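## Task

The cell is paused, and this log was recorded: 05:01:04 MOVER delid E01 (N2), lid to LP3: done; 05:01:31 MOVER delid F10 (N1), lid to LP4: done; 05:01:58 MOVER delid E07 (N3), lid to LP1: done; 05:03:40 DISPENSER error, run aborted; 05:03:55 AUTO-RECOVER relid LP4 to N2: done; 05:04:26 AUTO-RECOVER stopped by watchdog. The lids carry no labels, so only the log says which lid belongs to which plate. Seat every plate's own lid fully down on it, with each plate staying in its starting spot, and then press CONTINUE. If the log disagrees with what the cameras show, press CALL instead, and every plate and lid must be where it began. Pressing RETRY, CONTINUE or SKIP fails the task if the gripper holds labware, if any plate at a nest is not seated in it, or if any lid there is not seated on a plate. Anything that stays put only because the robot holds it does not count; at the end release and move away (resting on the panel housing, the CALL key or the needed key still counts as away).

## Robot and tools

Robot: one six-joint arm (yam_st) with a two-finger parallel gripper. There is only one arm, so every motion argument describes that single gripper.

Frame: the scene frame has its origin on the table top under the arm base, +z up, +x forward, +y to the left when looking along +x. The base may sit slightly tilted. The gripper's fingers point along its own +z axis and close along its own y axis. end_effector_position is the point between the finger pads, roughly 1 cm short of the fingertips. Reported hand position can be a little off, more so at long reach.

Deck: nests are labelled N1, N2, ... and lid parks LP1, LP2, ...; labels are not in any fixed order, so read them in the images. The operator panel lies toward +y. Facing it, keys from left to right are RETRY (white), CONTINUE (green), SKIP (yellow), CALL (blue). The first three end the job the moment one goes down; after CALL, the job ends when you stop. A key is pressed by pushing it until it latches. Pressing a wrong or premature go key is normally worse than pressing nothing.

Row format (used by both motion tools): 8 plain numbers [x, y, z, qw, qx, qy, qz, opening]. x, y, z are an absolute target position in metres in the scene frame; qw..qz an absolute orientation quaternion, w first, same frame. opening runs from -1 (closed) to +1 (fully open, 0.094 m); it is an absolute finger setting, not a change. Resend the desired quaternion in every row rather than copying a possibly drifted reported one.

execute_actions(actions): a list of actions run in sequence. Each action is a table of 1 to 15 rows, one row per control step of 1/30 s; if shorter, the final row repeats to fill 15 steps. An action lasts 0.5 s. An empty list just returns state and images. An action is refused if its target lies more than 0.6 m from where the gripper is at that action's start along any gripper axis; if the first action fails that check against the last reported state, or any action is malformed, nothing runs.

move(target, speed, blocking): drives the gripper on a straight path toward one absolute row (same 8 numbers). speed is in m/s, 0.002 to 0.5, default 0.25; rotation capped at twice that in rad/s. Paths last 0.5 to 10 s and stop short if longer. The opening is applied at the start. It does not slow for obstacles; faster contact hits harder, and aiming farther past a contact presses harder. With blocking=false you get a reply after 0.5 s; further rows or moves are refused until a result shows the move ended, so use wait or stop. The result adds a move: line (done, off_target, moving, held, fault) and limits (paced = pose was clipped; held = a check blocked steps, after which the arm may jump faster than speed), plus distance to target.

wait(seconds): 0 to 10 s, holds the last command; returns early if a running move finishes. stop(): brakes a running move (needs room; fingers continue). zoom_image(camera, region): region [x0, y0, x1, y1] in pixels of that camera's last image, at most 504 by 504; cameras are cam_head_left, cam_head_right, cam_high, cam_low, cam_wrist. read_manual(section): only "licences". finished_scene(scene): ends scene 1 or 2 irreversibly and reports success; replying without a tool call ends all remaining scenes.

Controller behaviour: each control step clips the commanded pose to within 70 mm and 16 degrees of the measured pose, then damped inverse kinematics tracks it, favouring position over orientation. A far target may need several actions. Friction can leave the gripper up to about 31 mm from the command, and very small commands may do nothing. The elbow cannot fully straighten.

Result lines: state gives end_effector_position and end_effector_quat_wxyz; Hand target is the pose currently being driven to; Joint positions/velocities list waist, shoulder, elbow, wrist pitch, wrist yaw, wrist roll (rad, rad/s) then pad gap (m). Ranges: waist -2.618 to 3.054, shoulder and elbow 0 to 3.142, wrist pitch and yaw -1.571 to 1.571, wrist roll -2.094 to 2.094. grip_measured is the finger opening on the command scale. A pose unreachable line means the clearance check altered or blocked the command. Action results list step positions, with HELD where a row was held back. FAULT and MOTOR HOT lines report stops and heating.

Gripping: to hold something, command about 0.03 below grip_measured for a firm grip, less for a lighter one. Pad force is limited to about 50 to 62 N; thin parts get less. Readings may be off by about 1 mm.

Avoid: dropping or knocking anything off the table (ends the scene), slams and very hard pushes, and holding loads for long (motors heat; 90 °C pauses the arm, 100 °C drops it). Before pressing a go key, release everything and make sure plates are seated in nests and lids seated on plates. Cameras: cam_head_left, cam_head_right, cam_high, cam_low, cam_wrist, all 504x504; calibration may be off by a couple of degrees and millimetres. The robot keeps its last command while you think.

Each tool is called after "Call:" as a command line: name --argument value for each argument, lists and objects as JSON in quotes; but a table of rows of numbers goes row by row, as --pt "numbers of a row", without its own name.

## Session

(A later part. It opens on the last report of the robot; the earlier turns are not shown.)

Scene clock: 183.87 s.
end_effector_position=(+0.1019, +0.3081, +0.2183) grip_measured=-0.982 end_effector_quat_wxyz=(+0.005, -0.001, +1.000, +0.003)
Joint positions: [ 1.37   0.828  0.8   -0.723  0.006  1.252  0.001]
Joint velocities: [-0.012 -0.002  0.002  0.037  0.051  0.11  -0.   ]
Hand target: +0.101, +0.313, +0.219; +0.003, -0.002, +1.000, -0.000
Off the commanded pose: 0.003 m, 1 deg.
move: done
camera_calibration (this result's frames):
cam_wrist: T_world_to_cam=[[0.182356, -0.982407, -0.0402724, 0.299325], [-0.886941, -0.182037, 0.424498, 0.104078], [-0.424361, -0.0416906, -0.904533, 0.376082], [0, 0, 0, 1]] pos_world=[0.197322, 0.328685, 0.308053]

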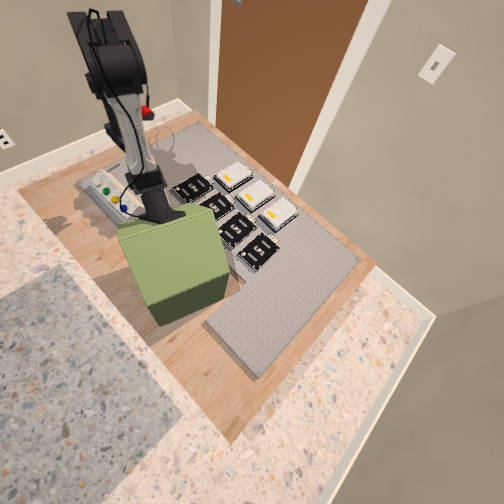

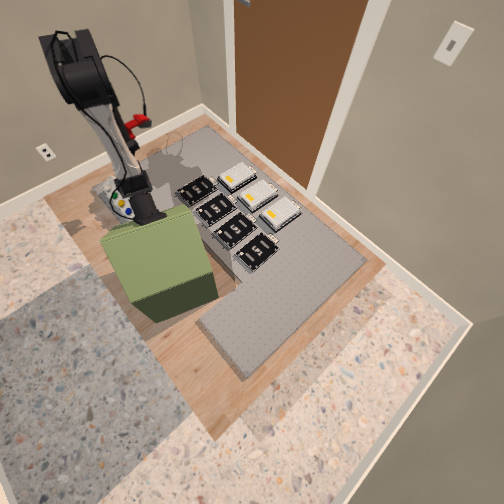

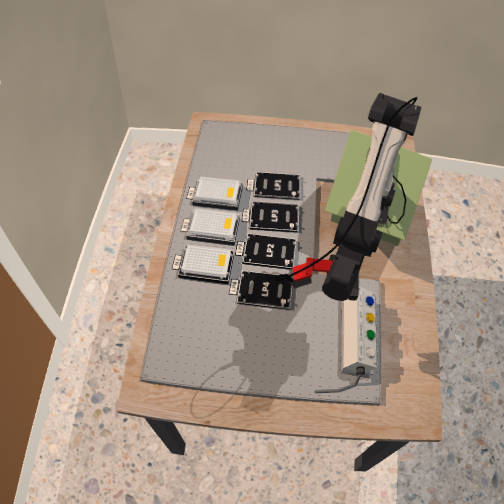

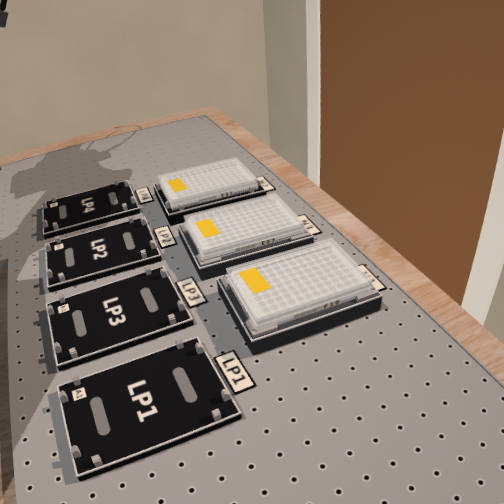

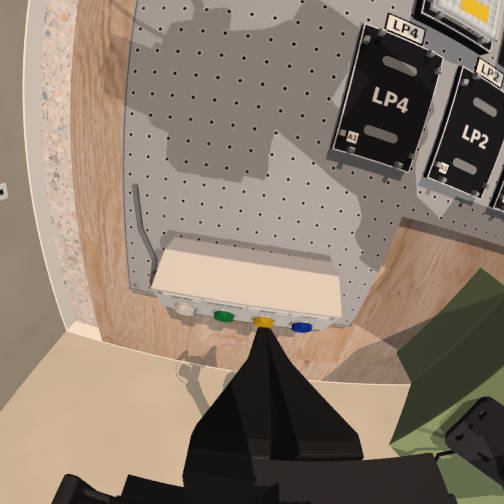

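Call:
move --target '[-0.02,0.335,0.20,0,0,1,0,-1]' --speed 0.2

Call:
zoom_image --camera "cam_wrist" --region '[130,120,390,380]'

Scene clock: 186.07 s.
end_effector_position=(-0.0156, +0.3262, +0.1982) grip_measured=-0.982 end_effector_quat_wxyz=(+0.003, -0.004, +1.000, -0.007)
Joint positions: [ 2.05   1.053  0.814 -0.663  0.474  1.762  0.001]
Joint velocities: [-0.007  0.012  0.002 -0.007 -0.022 -0.022 -0.   ]
Hand target: -0.020, +0.336, +0.199; +0.001, -0.001, +1.000, +0.001
Off the commanded pose: 0.010 m, 1 deg.
move: done
camera_calibration (this result's frames):
cam_wrist: T_world_to_cam=[[0.186952, -0.982147, -0.02089, 0.333893], [-0.884381, -0.177524, 0.43169, 0.00886272], [-0.427691, -0.0622307, -0.90178, 0.314901], [0, 0, 0, 1]] pos_world=[0.0800963, 0.349102, 0.28712]

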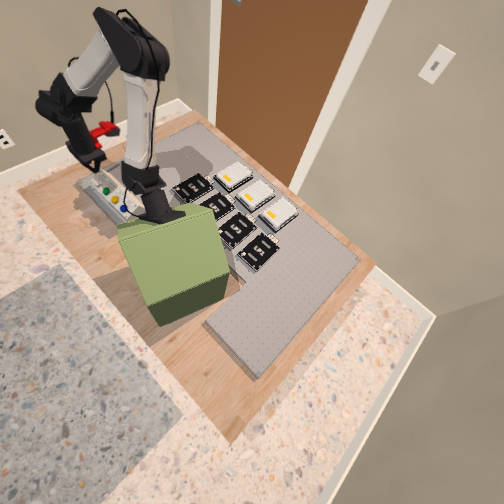

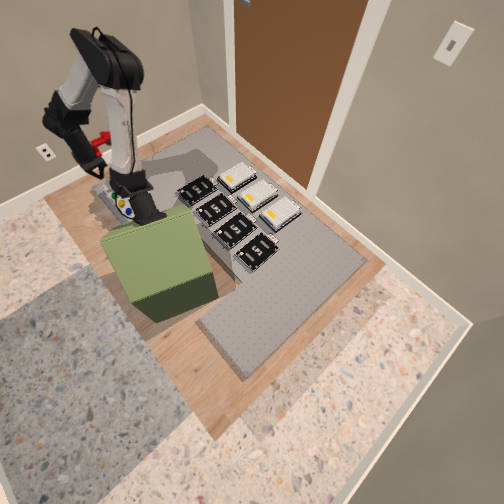

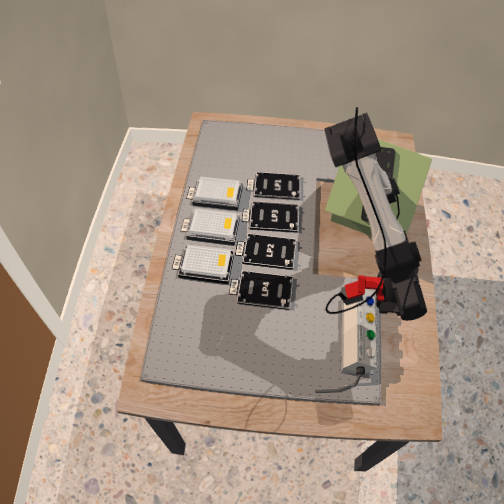

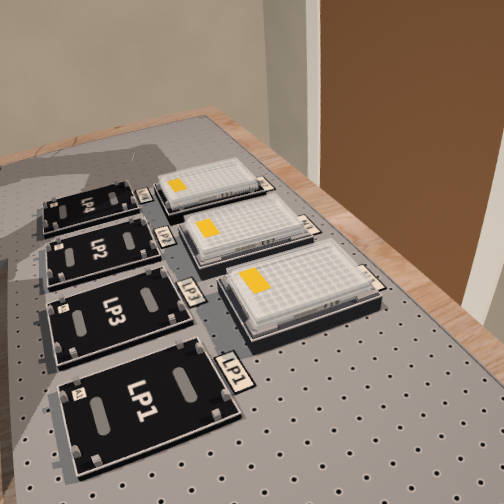

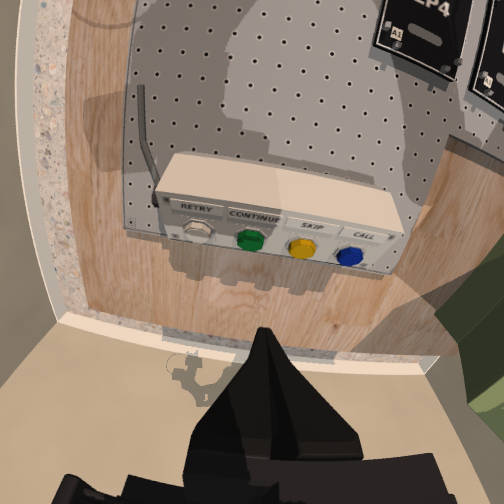

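Region (130, 120, 390, 380) of cam_wrist's 504x504 image, scaled by 1.938, with more detail than that image has.

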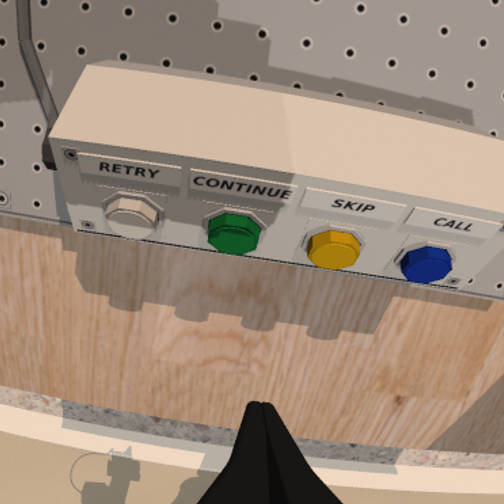

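Call:
move --target '[-0.085,0.337,0.14,0.2418,-0.6645,0.6645,-0.2418,-1]' --speed 0.3

Scene clock: 192.03 s.
end_effector_position=(-0.0799, +0.3343, +0.1395) grip_measured=-0.983 end_effector_quat_wxyz=(-0.240, +0.658, -0.671, +0.242)
Joint positions: [ 2.367  2.011  1.366 -1.267  1.142  1.227  0.001]
Joint velocities: [-0.007  0.002  0.007 -0.051 -0.066 -0.022 -0.001]
Hand target: -0.086, +0.338, +0.139; -0.241, +0.666, -0.664, +0.240
Off the commanded pose: 0.006 m, 1 deg.
move: done
camera_calibration (this result's frames):
cam_wrist: T_world_to_cam=[[0.78059, 0.163715, 0.603222, -0.0700603], [-0.15858, -0.881638, 0.444485, 0.270304], [0.604592, -0.442619, -0.662237, 0.411175], [0, 0, 0, 1]] pos_world=[-0.15104, 0.431774, 0.194411]

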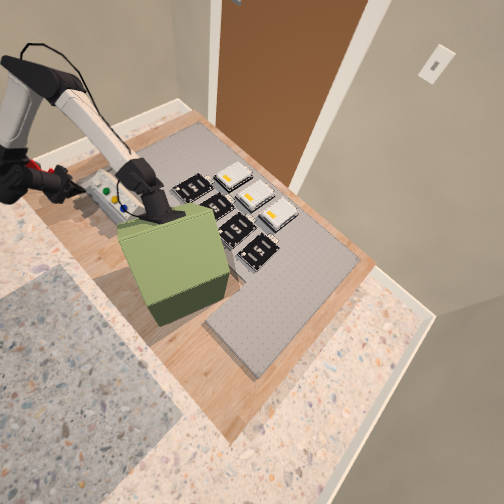

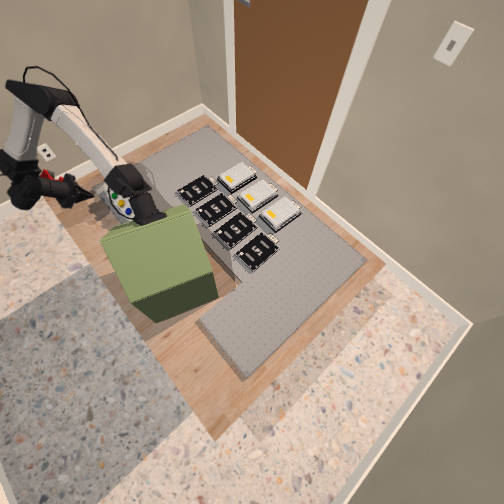

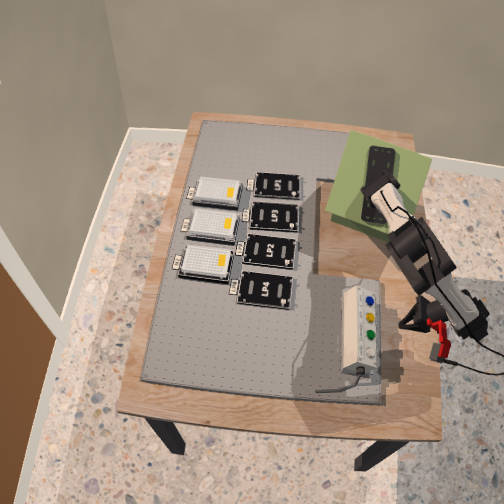

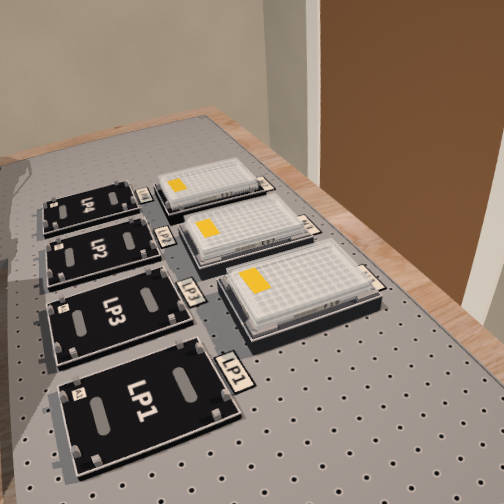

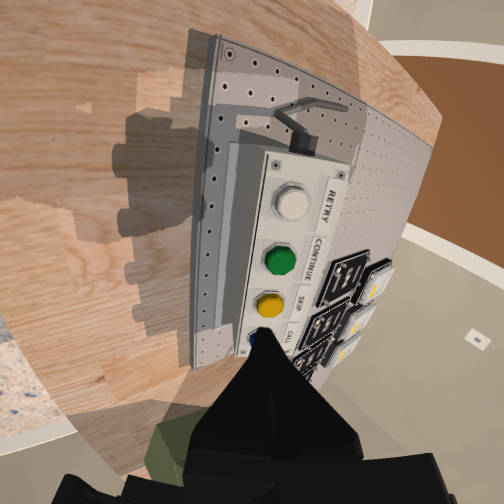

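Call:
move --target '[-0.042,0.337,0.112,0.2418,-0.6645,0.6645,-0.2418,-1]' --speed 0.1

Scene clock: 194.67 s.
end_effector_position=(-0.0482, +0.3398, +0.1111) grip_measured=-0.983 end_effector_quat_wxyz=(-0.240, +0.665, -0.666, +0.241)
Joint positions: [ 2.243  1.926  1.222 -0.914  1.171  0.896  0.001]
Joint velocities: [-0.007 -0.002  0.002  0.022  0.037 -0.051 -0.   ]
Hand target: -0.042, +0.337, +0.112; -0.242, +0.664, -0.665, +0.243
Off the commanded pose: 0.007 m, 0 deg.
move: done
camera_calibration (this result's frames):
cam_wrist: T_world_to_cam=[[0.779917, 0.178184, 0.599984, -0.0831538], [-0.143044, -0.882501, 0.448029, 0.293448], [0.609318, -0.435249, -0.662789, 0.373394], [0, 0, 0, 1]] pos_world=[-0.120687, 0.436304, 0.165899]

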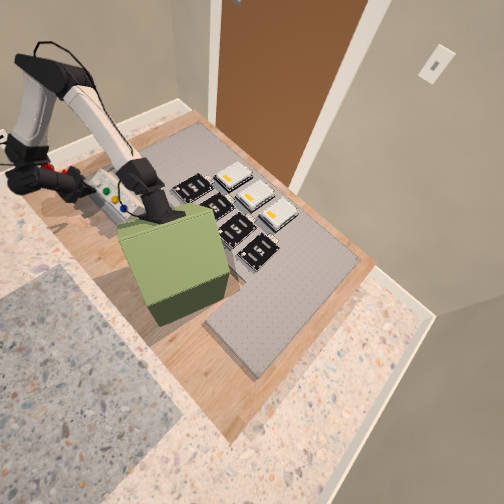

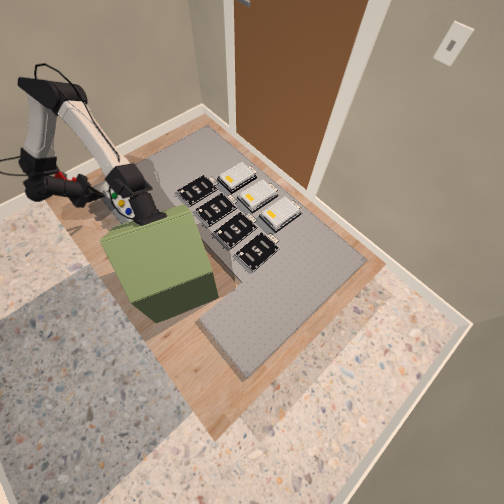

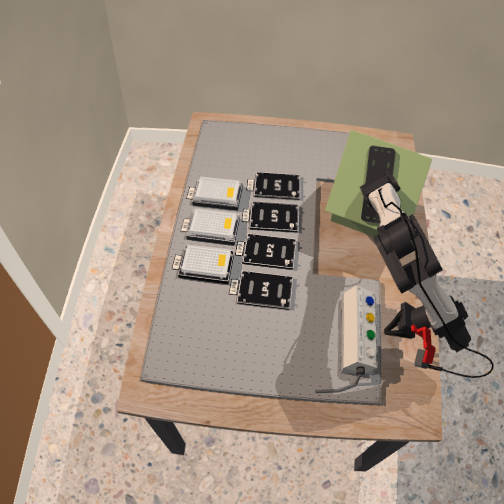

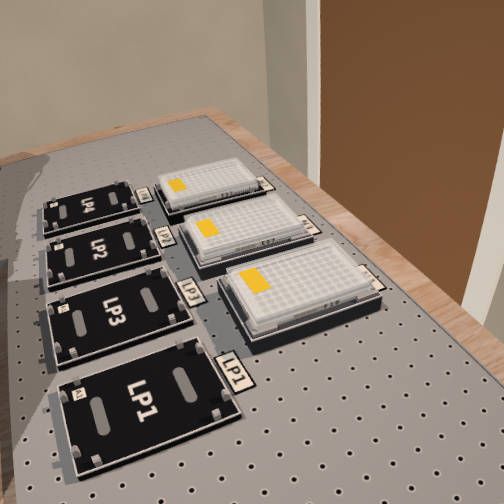

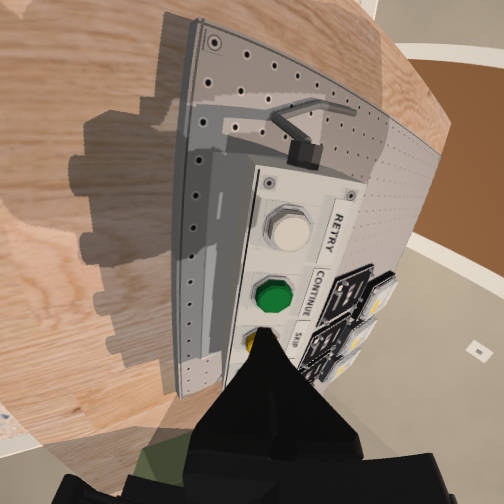

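Call:
execute_actions --actions '[]'

Scene clock: 195.87 s.
end_effector_position=(-0.0485, +0.3402, +0.1108) grip_measured=-0.983 end_effector_quat_wxyz=(-0.240, +0.665, -0.666, +0.240)
Joint positions: [ 2.243  1.926  1.222 -0.909  1.171  0.892  0.001]
Joint velocities: [-0.002 -0.002 -0.002  0.037 -0.081  0.037 -0.   ]
Hand target: -0.042, +0.337, +0.112; -0.242, +0.664, -0.665, +0.243
Off the commanded pose: 0.007 m, 0 deg.
camera_calibration (this result's frames):
cam_wrist: T_world_to_cam=[[0.780785, 0.177893, 0.59894, -0.0824887], [-0.14182, -0.88313, 0.447179, 0.29428], [0.608491, -0.434092, -0.664306, 0.37335], [0, 0, 0, 1]] pos_world=[-0.12104, 0.43663, 0.165829]

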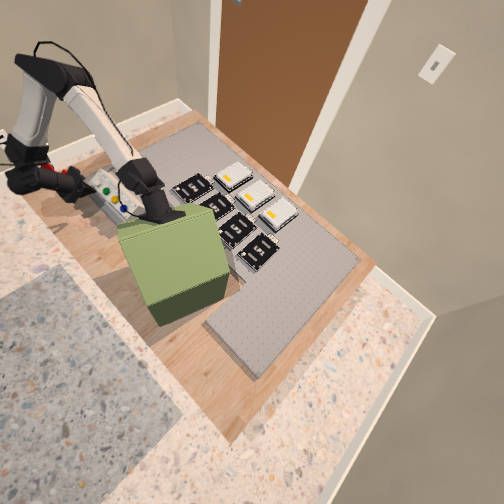

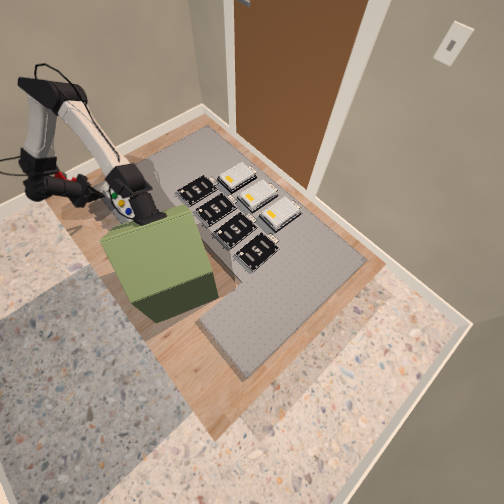

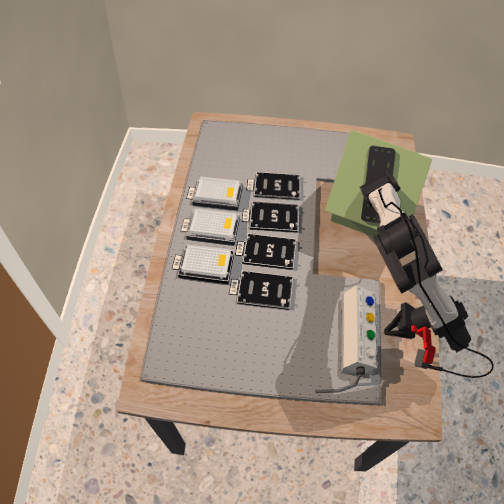

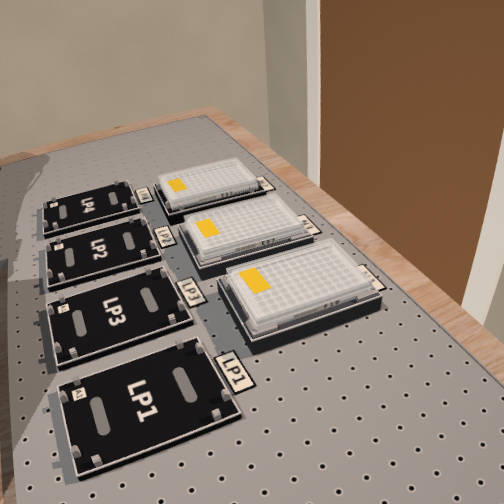

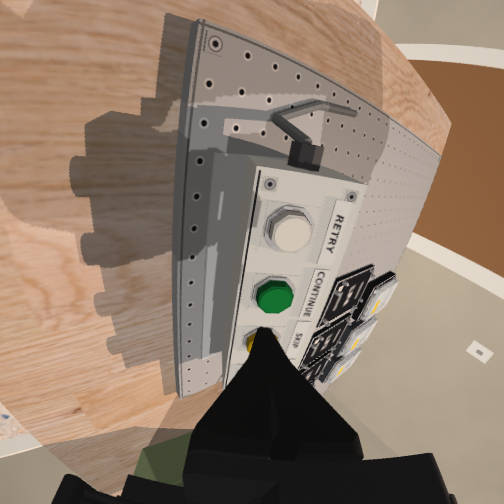

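Call:
execute_actions --actions '[[[-0.022,0.333,0.108,0.2418,-0.6645,0.6645,-0.2418,-1],[-0.022,0.333,0.108,0.2418,-0.6645,0.6645,-0.2418,-1],[-0.022,0.333,0.108,0.2418,-0.6645,0.6645,-0.2418,-1],[-0.022,0.333,0.108,0.2418,-0.6645,0.6645,-0.2418,-1],[-0.022,0.333,0.108,0.2418,-0.6645,0.6645,-0.2418,-1],[-0.033,0.336,0.103,0.2418,-0.6645,0.6645,-0.2418,-1]]]'

Scene clock: 197.30 s.
end_effector_position=(-0.0284, +0.3355, +0.1075) grip_measured=-0.983 end_effector_quat_wxyz=(-0.242, +0.661, -0.667, +0.245)
Joint positions: [ 2.194  1.87   1.138 -0.796  1.174  0.799  0.001]
Joint velocities: [-0.007  0.007 -0.002  0.022 -0.051  0.007 -0.   ]
Hand target: -0.033, +0.336, +0.103; -0.242, +0.664, -0.664, +0.242
Off the commanded pose: 0.006 m, 1 deg.
Step readings (end_effector_position):
0: (-0.0485, +0.3402, +0.1108)
1: (-0.0471, +0.3396, +0.1101)
2: (-0.0428, +0.3373, +0.1101)
4: (-0.0314, +0.3328, +0.1104)
8: (-0.0268, +0.3334, +0.1089)
15: end_effector_position above
camera_calibration (this result's frames):
cam_wrist: T_world_to_cam=[[0.775708, 0.172605, 0.607029, -0.0946116], [-0.153802, -0.881165, 0.447094, 0.293445], [0.612064, -0.440177, -0.65698, 0.358223], [0, 0, 0, 1]] pos_world=[-0.100732, 0.432586, 0.16158]

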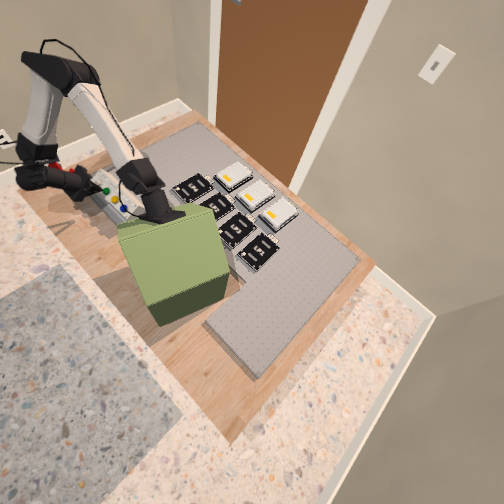

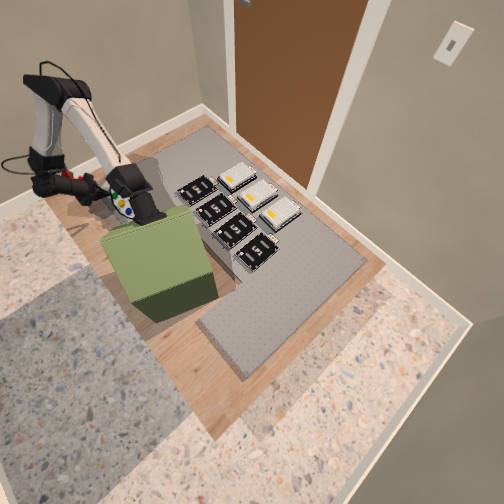

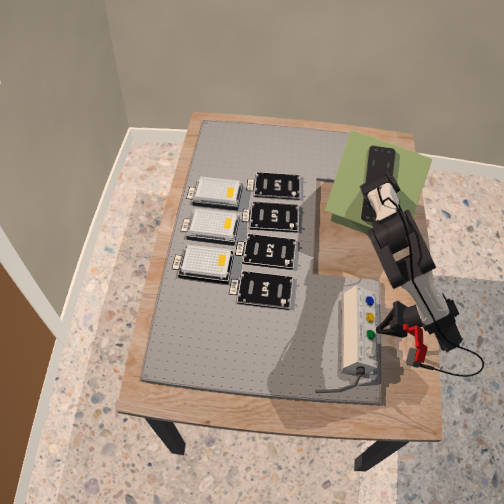

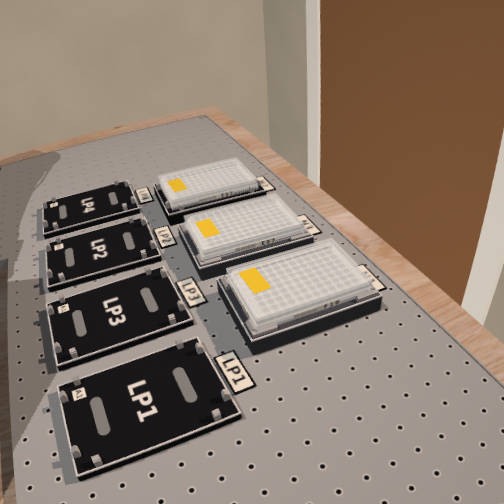

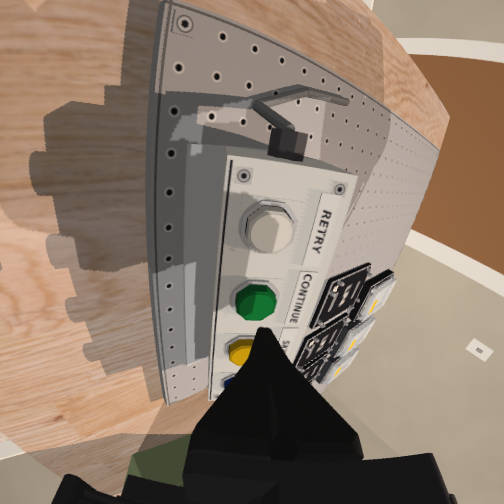

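Call:
zoom_image --camera "cam_wrist" --region '[200, 190, 340, 400]'

Region (200, 190, 340, 400) of cam_wrist's 504x504 image, scaled by 2.400, with more detail than that image has.

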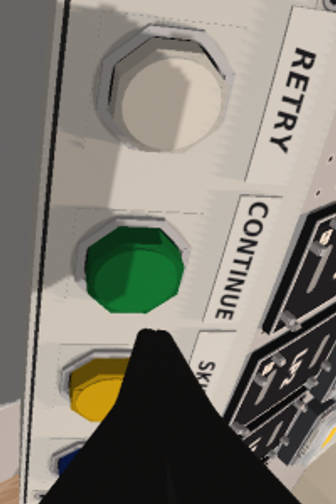

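Call:
execute_actions --actions '[[[-0.026,0.337,0.088,0.2418,-0.6645,0.6645,-0.2418,-1],[-0.026,0.337,0.088,0.2418,-0.6645,0.6645,-0.2418,-1],[-0.026,0.337,0.088,0.2418,-0.6645,0.6645,-0.2418,-1],[-0.026,0.337,0.088,0.2418,-0.6645,0.6645,-0.2418,-1],[-0.024,0.337,0.095,0.2418,-0.6645,0.6645,-0.2418,-1]]]'

Scene clock: 199.97 s.
end_effector_position=(-0.0286, +0.3441, +0.0967) grip_measured=-0.983 end_effector_quat_wxyz=(-0.244, +0.661, -0.669, +0.236)
Joint positions: [ 2.171  1.879  1.138 -0.688  1.174  0.708  0.001]
Joint velocities: [-0.002 -0.007 -0.012  0.022 -0.066 -0.022 -0.001]
Hand target: -0.024, +0.337, +0.095; -0.242, +0.664, -0.665, +0.242
Off the commanded pose: 0.009 m, 1 deg.
Step readings (end_effector_position):
0: (-0.0289, +0.3361, +0.1071)
1: (-0.0290, +0.3368, +0.1059)
2: (-0.0289, +0.3381, +0.1037)
4: (-0.0275, +0.3399, +0.0998)
8: (-0.0275, +0.3424, +0.0977)
15: end_effector_position above
camera_calibration (this result's frames):
cam_wrist: T_world_to_cam=[[0.781238, 0.164712, 0.60211, -0.0860956], [-0.147389, -0.888616, 0.434325, 0.309855], [0.606583, -0.428056, -0.669944, 0.352009], [0, 0, 0, 1]] pos_world=[-0.100592, 0.440202, 0.153088]

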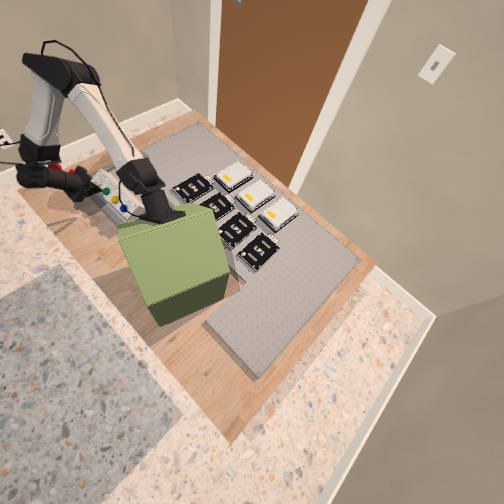

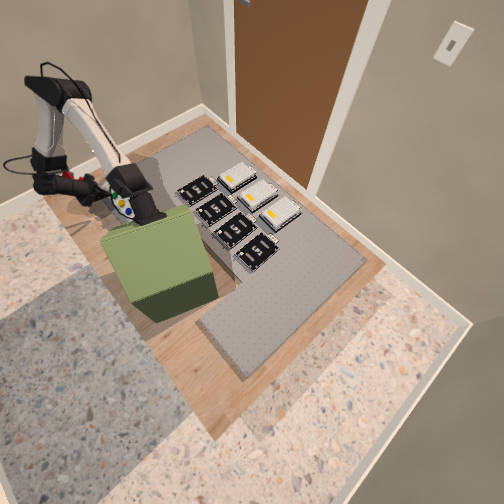

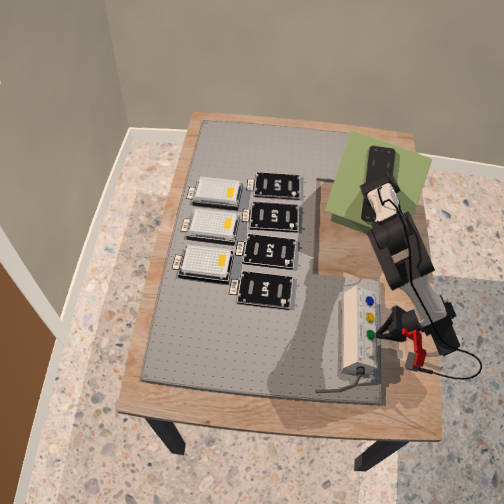

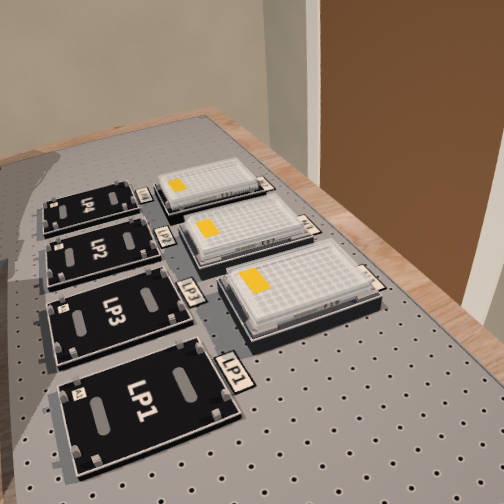

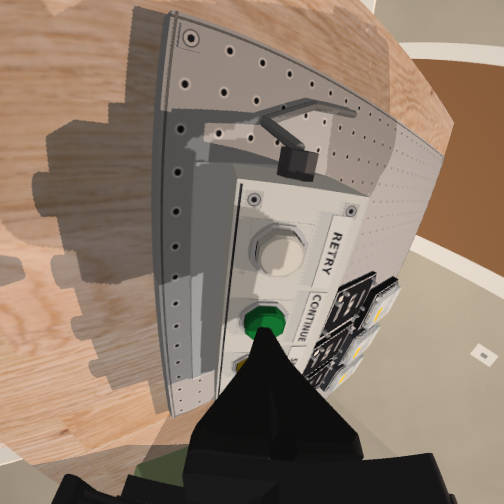

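Call:
execute_actions --actions '[[[-0.024,0.320,0.094,0.2418,-0.6645,0.6645,-0.2418,-1],[-0.024,0.320,0.094,0.2418,-0.6645,0.6645,-0.2418,-1],[-0.024,0.320,0.094,0.2418,-0.6645,0.6645,-0.2418,-1],[-0.024,0.320,0.094,0.2418,-0.6645,0.6645,-0.2418,-1],[-0.025,0.336,0.095,0.2418,-0.6645,0.6645,-0.2418,-1]]]'

Scene clock: 200.77 s.
end_effector_position=(-0.0248, +0.3279, +0.0948) grip_measured=-0.983 end_effector_quat_wxyz=(-0.239, +0.670, -0.658, +0.246)
Joint positions: [ 2.171  1.877  1.085 -0.674  1.174  0.708  0.001]
Joint velocities: [-0.017 -0.022 -0.007  0.007 -0.066 -0.037  0.001]
Hand target: -0.025, +0.336, +0.095; -0.242, +0.665, -0.664, +0.242
Off the commanded pose: 0.008 m, 1 deg.
Step readings (end_effector_position):
0: (-0.0289, +0.3446, +0.0965)
1: (-0.0287, +0.3429, +0.0959)
2: (-0.0278, +0.3393, +0.0955)
4: (-0.0254, +0.3299, +0.0946)
8: (-0.0248, +0.3279, +0.0948)
15: end_effector_position above
camera_calibration (this result's frames):
cam_wrist: T_world_to_cam=[[0.772219, 0.197095, 0.604013, -0.0963018], [-0.135141, -0.877961, 0.459262, 0.291253], [0.620818, -0.436277, -0.651343, 0.342746], [0, 0, 0, 1]] pos_world=[-0.0990566, 0.424222, 0.147651]

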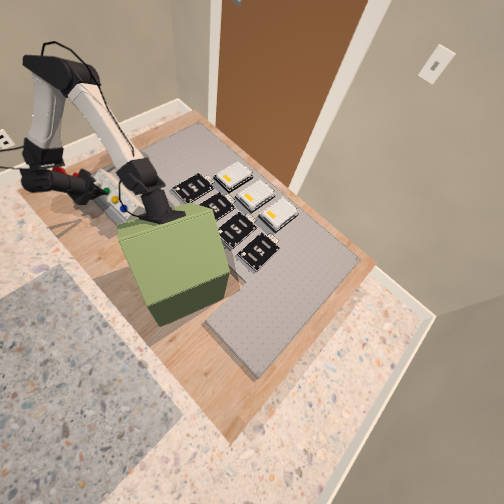

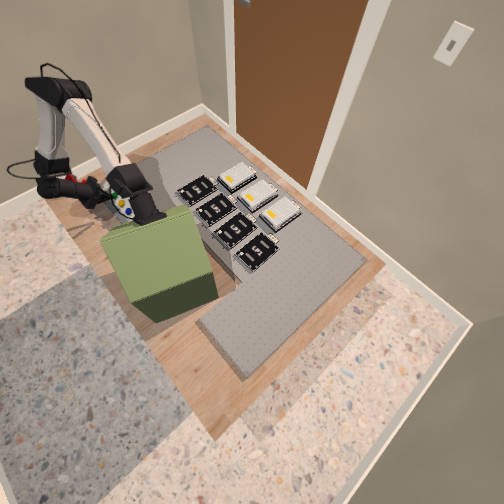

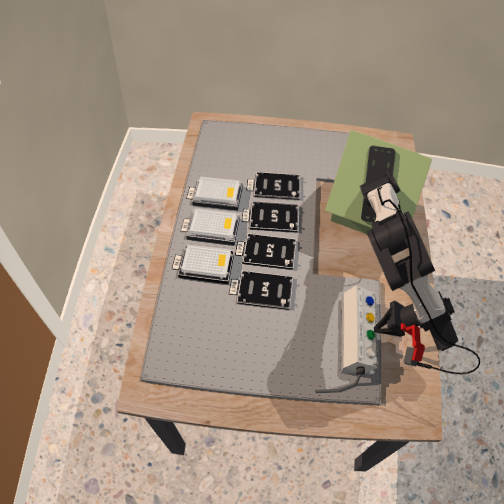

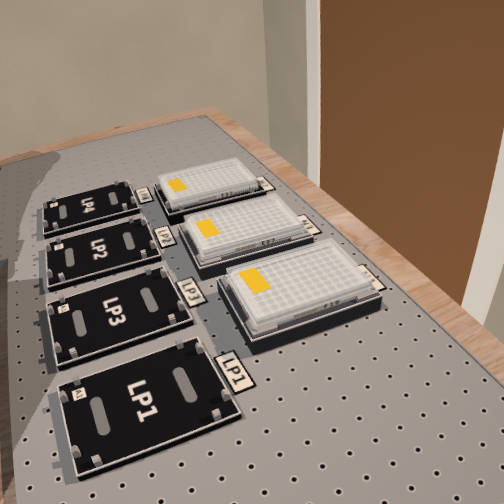

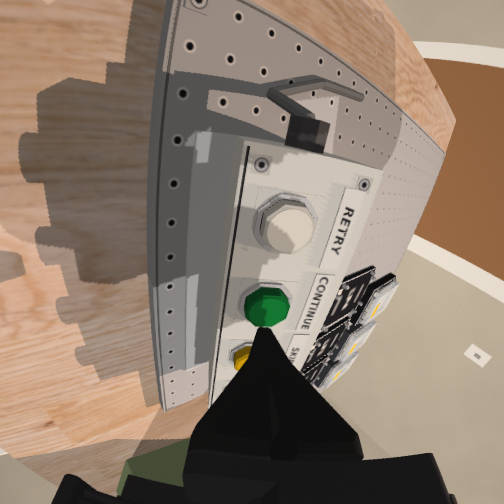

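Call:
execute_actions --actions '[[[-0.025,0.348,0.095,0.2418,-0.6645,0.6645,-0.2418,-1],[-0.025,0.348,0.095,0.2418,-0.6645,0.6645,-0.2418,-1],[-0.025,0.336,0.095,0.2418,-0.6645,0.6645,-0.2418,-1]]]'

Scene clock: 201.57 s.
end_effector_position=(-0.0262, +0.3340, +0.0954) grip_measured=-0.983 end_effector_quat_wxyz=(-0.241, +0.668, -0.661, +0.242)
Joint positions: [ 2.171  1.876  1.102 -0.673  1.174  0.699  0.001]
Joint velocities: [ 0.007  0.002  0.012 -0.081  0.007  0.007  0.001]
Hand target: -0.025, +0.336, +0.095; -0.242, +0.664, -0.665, +0.242
Off the commanded pose: 0.002 m, 1 deg.
Step readings (end_effector_position):
0: (-0.0248, +0.3279, +0.0948)
1: (-0.0249, +0.3291, +0.0951)
2: (-0.0255, +0.3316, +0.0955)
4: (-0.0262, +0.3340, +0.0954)
8: (-0.0262, +0.3340, +0.0954)
15: end_effector_position above
camera_calibration (this result's frames):
cam_wrist: T_world_to_cam=[[0.775192, 0.18938, 0.602671, -0.0939799], [-0.135323, -0.882082, 0.451241, 0.298264], [0.617062, -0.431354, -0.658156, 0.345605], [0, 0, 0, 1]] pos_world=[-0.100045, 0.42997, 0.149512]

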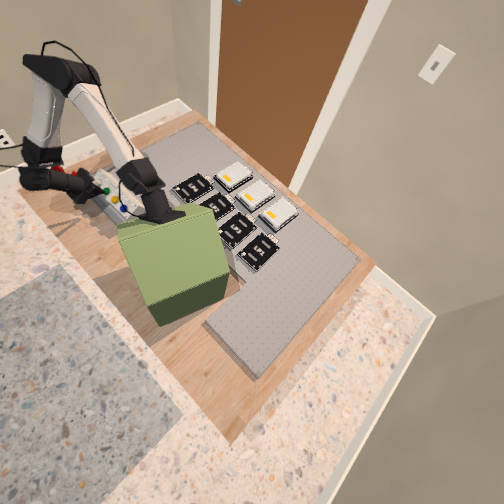

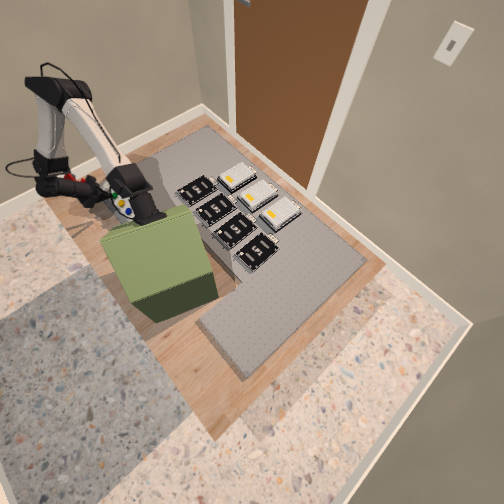

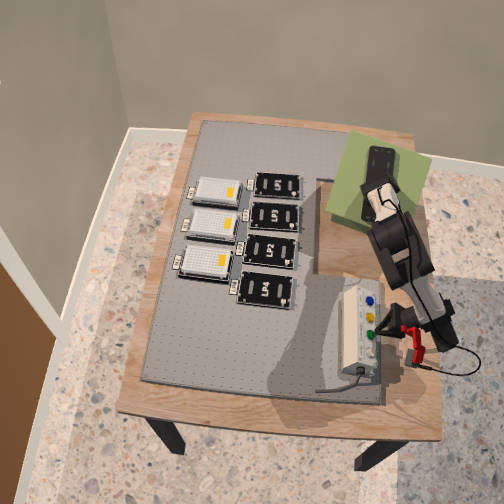

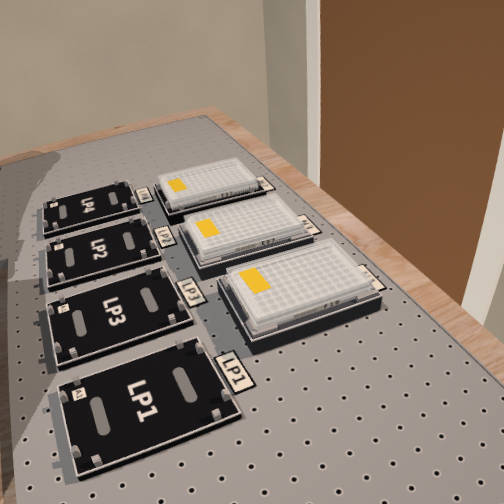

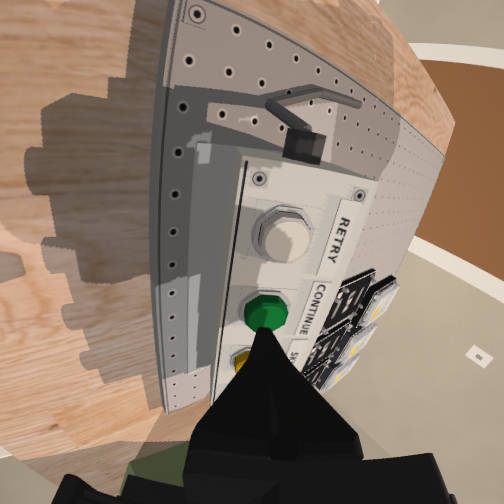

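Call:
execute_actions --actions '[[[-0.014,0.337,0.081,0.2418,-0.6645,0.6645,-0.2418,-1]]]'

Scene clock: 202.37 s.
end_effector_position=(-0.0199, +0.3423, +0.0872) grip_measured=-0.983 end_effector_quat_wxyz=(-0.241, +0.671, -0.658, +0.242)
Joint positions: [ 2.136  1.876  1.102 -0.586  1.171  0.597  0.001]
Joint velocities: [-0.012 -0.002  0.002  0.066  0.022  0.022  0.001]
Hand target: -0.014, +0.337, +0.081; -0.242, +0.664, -0.665, +0.244
Off the commanded pose: 0.010 m, 1 deg.
Step readings (end_effector_position):
0: (-0.0262, +0.3340, +0.0954)
1: (-0.0256, +0.3350, +0.0944)
2: (-0.0241, +0.3368, +0.0925)
4: (-0.0189, +0.3396, +0.0889)
8: (-0.0194, +0.3413, +0.0876)
15: end_effector_position above
camera_calibration (this result's frames):
cam_wrist: T_world_to_cam=[[0.773241, 0.198229, 0.602332, -0.09854], [-0.127623, -0.881795, 0.454037, 0.309999], [0.621137, -0.427951, -0.656542, 0.338652], [0, 0, 0, 1]] pos_world=[-0.0945913, 0.437816, 0.140942]

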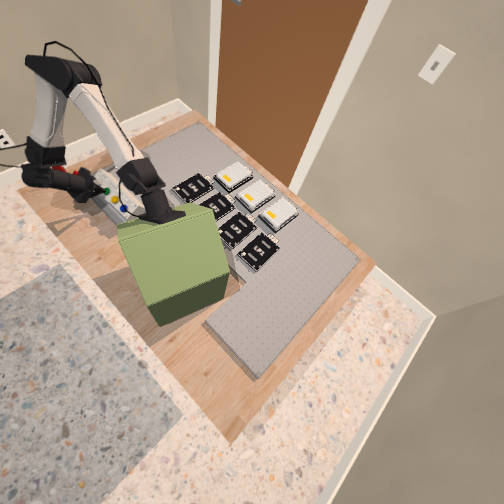

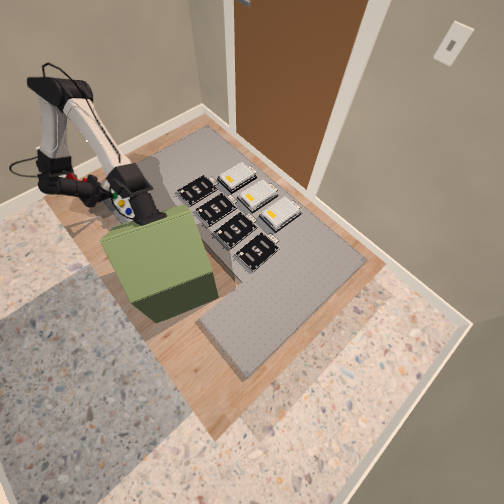

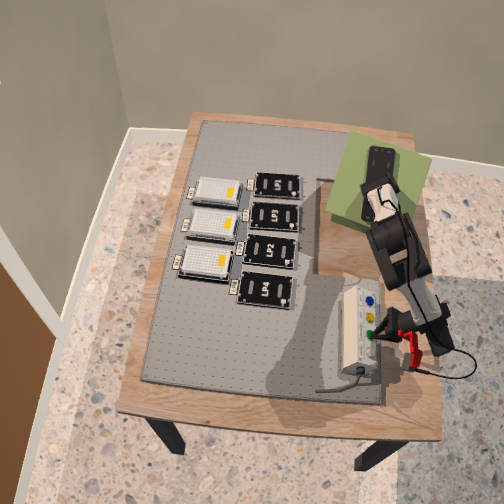

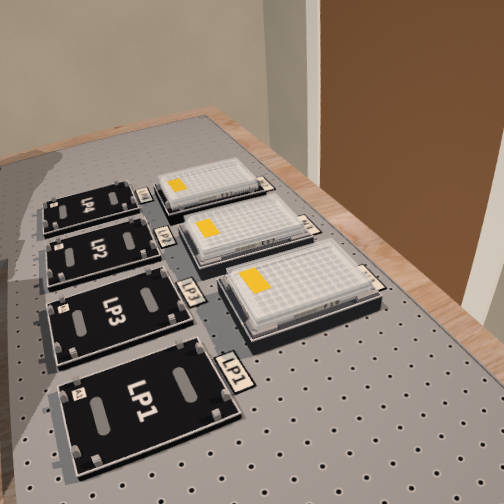

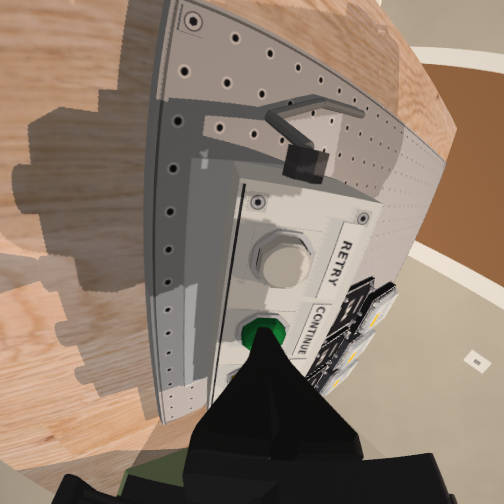

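Call:
execute_actions --actions '[[[-0.010,0.328,0.076,0.2418,-0.6645,0.6645,-0.2418,-1]]]'

Scene clock: 202.77 s.
end_effector_position=(-0.0193, +0.3407, +0.0849) grip_measured=-0.983 end_effector_quat_wxyz=(-0.253, +0.668, -0.659, +0.235)
Joint positions: [ 2.136  1.874  1.068 -0.516  1.189  0.578  0.001]
Joint velocities: [ 0.007  0.022 -0.017 -0.037 -0.051 -0.051 -0.001]
Step readings (end_effector_position):
0: (-0.0200, +0.3425, +0.0871)
1: (-0.0199, +0.3418, +0.0867)
2: (-0.0196, +0.3415, +0.0863)
3: (-0.0196, +0.3410, +0.0855)
camera_calibration (this result's frames):
cam_wrist: T_world_to_cam=[[0.768957, 0.182848, 0.612594, -0.0929823], [-0.129054, -0.894101, 0.428868, 0.315974], [0.626139, -0.408839, -0.663928, 0.330227], [0, 0, 0, 1]] pos_world=[-0.0944905, 0.434524, 0.140696]
The task's run has ended: the event that ends the task has happened. This ends this scene only. If you have not yet called finished_scene for this scene, call it to go on to the next scene.

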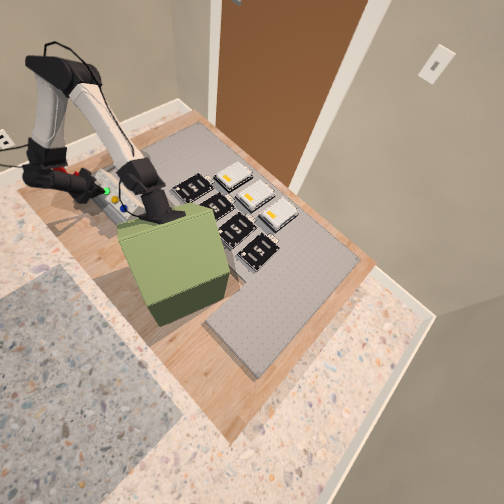

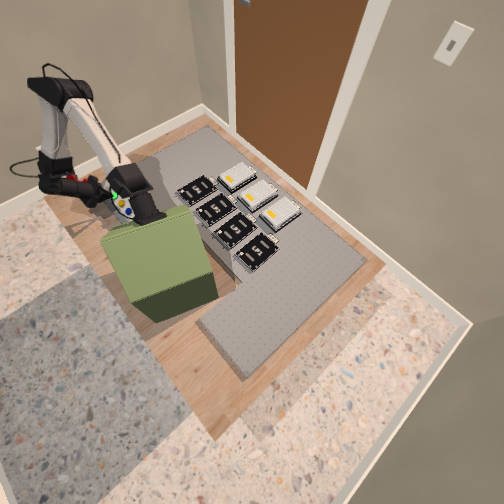

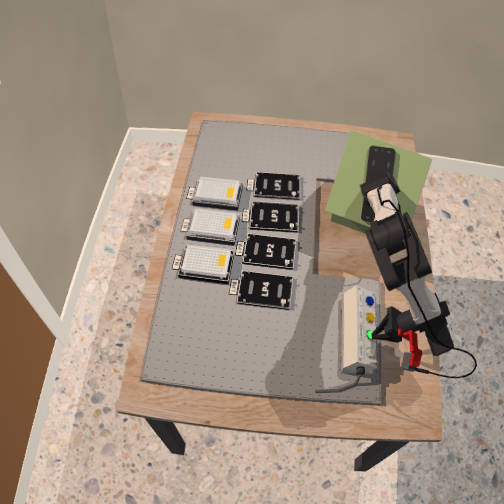

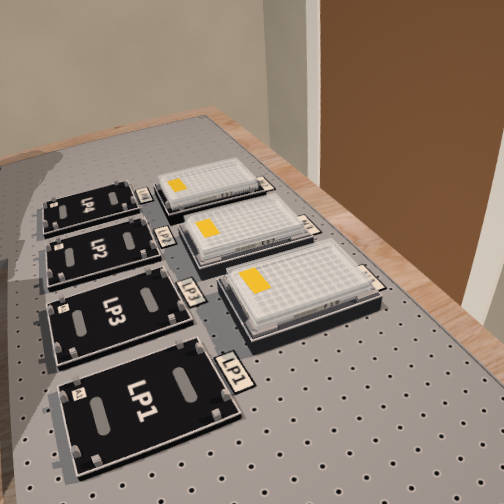

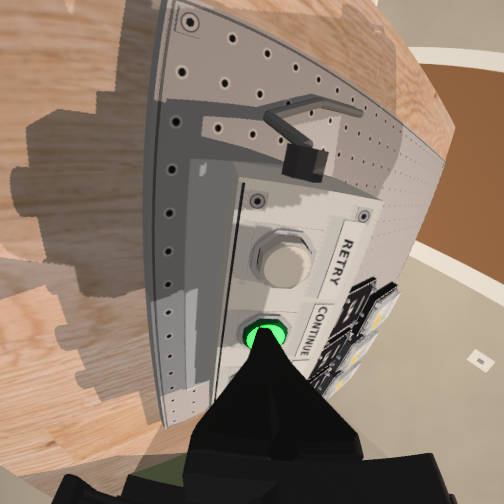

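Green key pressed.

Call:
finished_scene --scene 1

The scene is finished: the task was done.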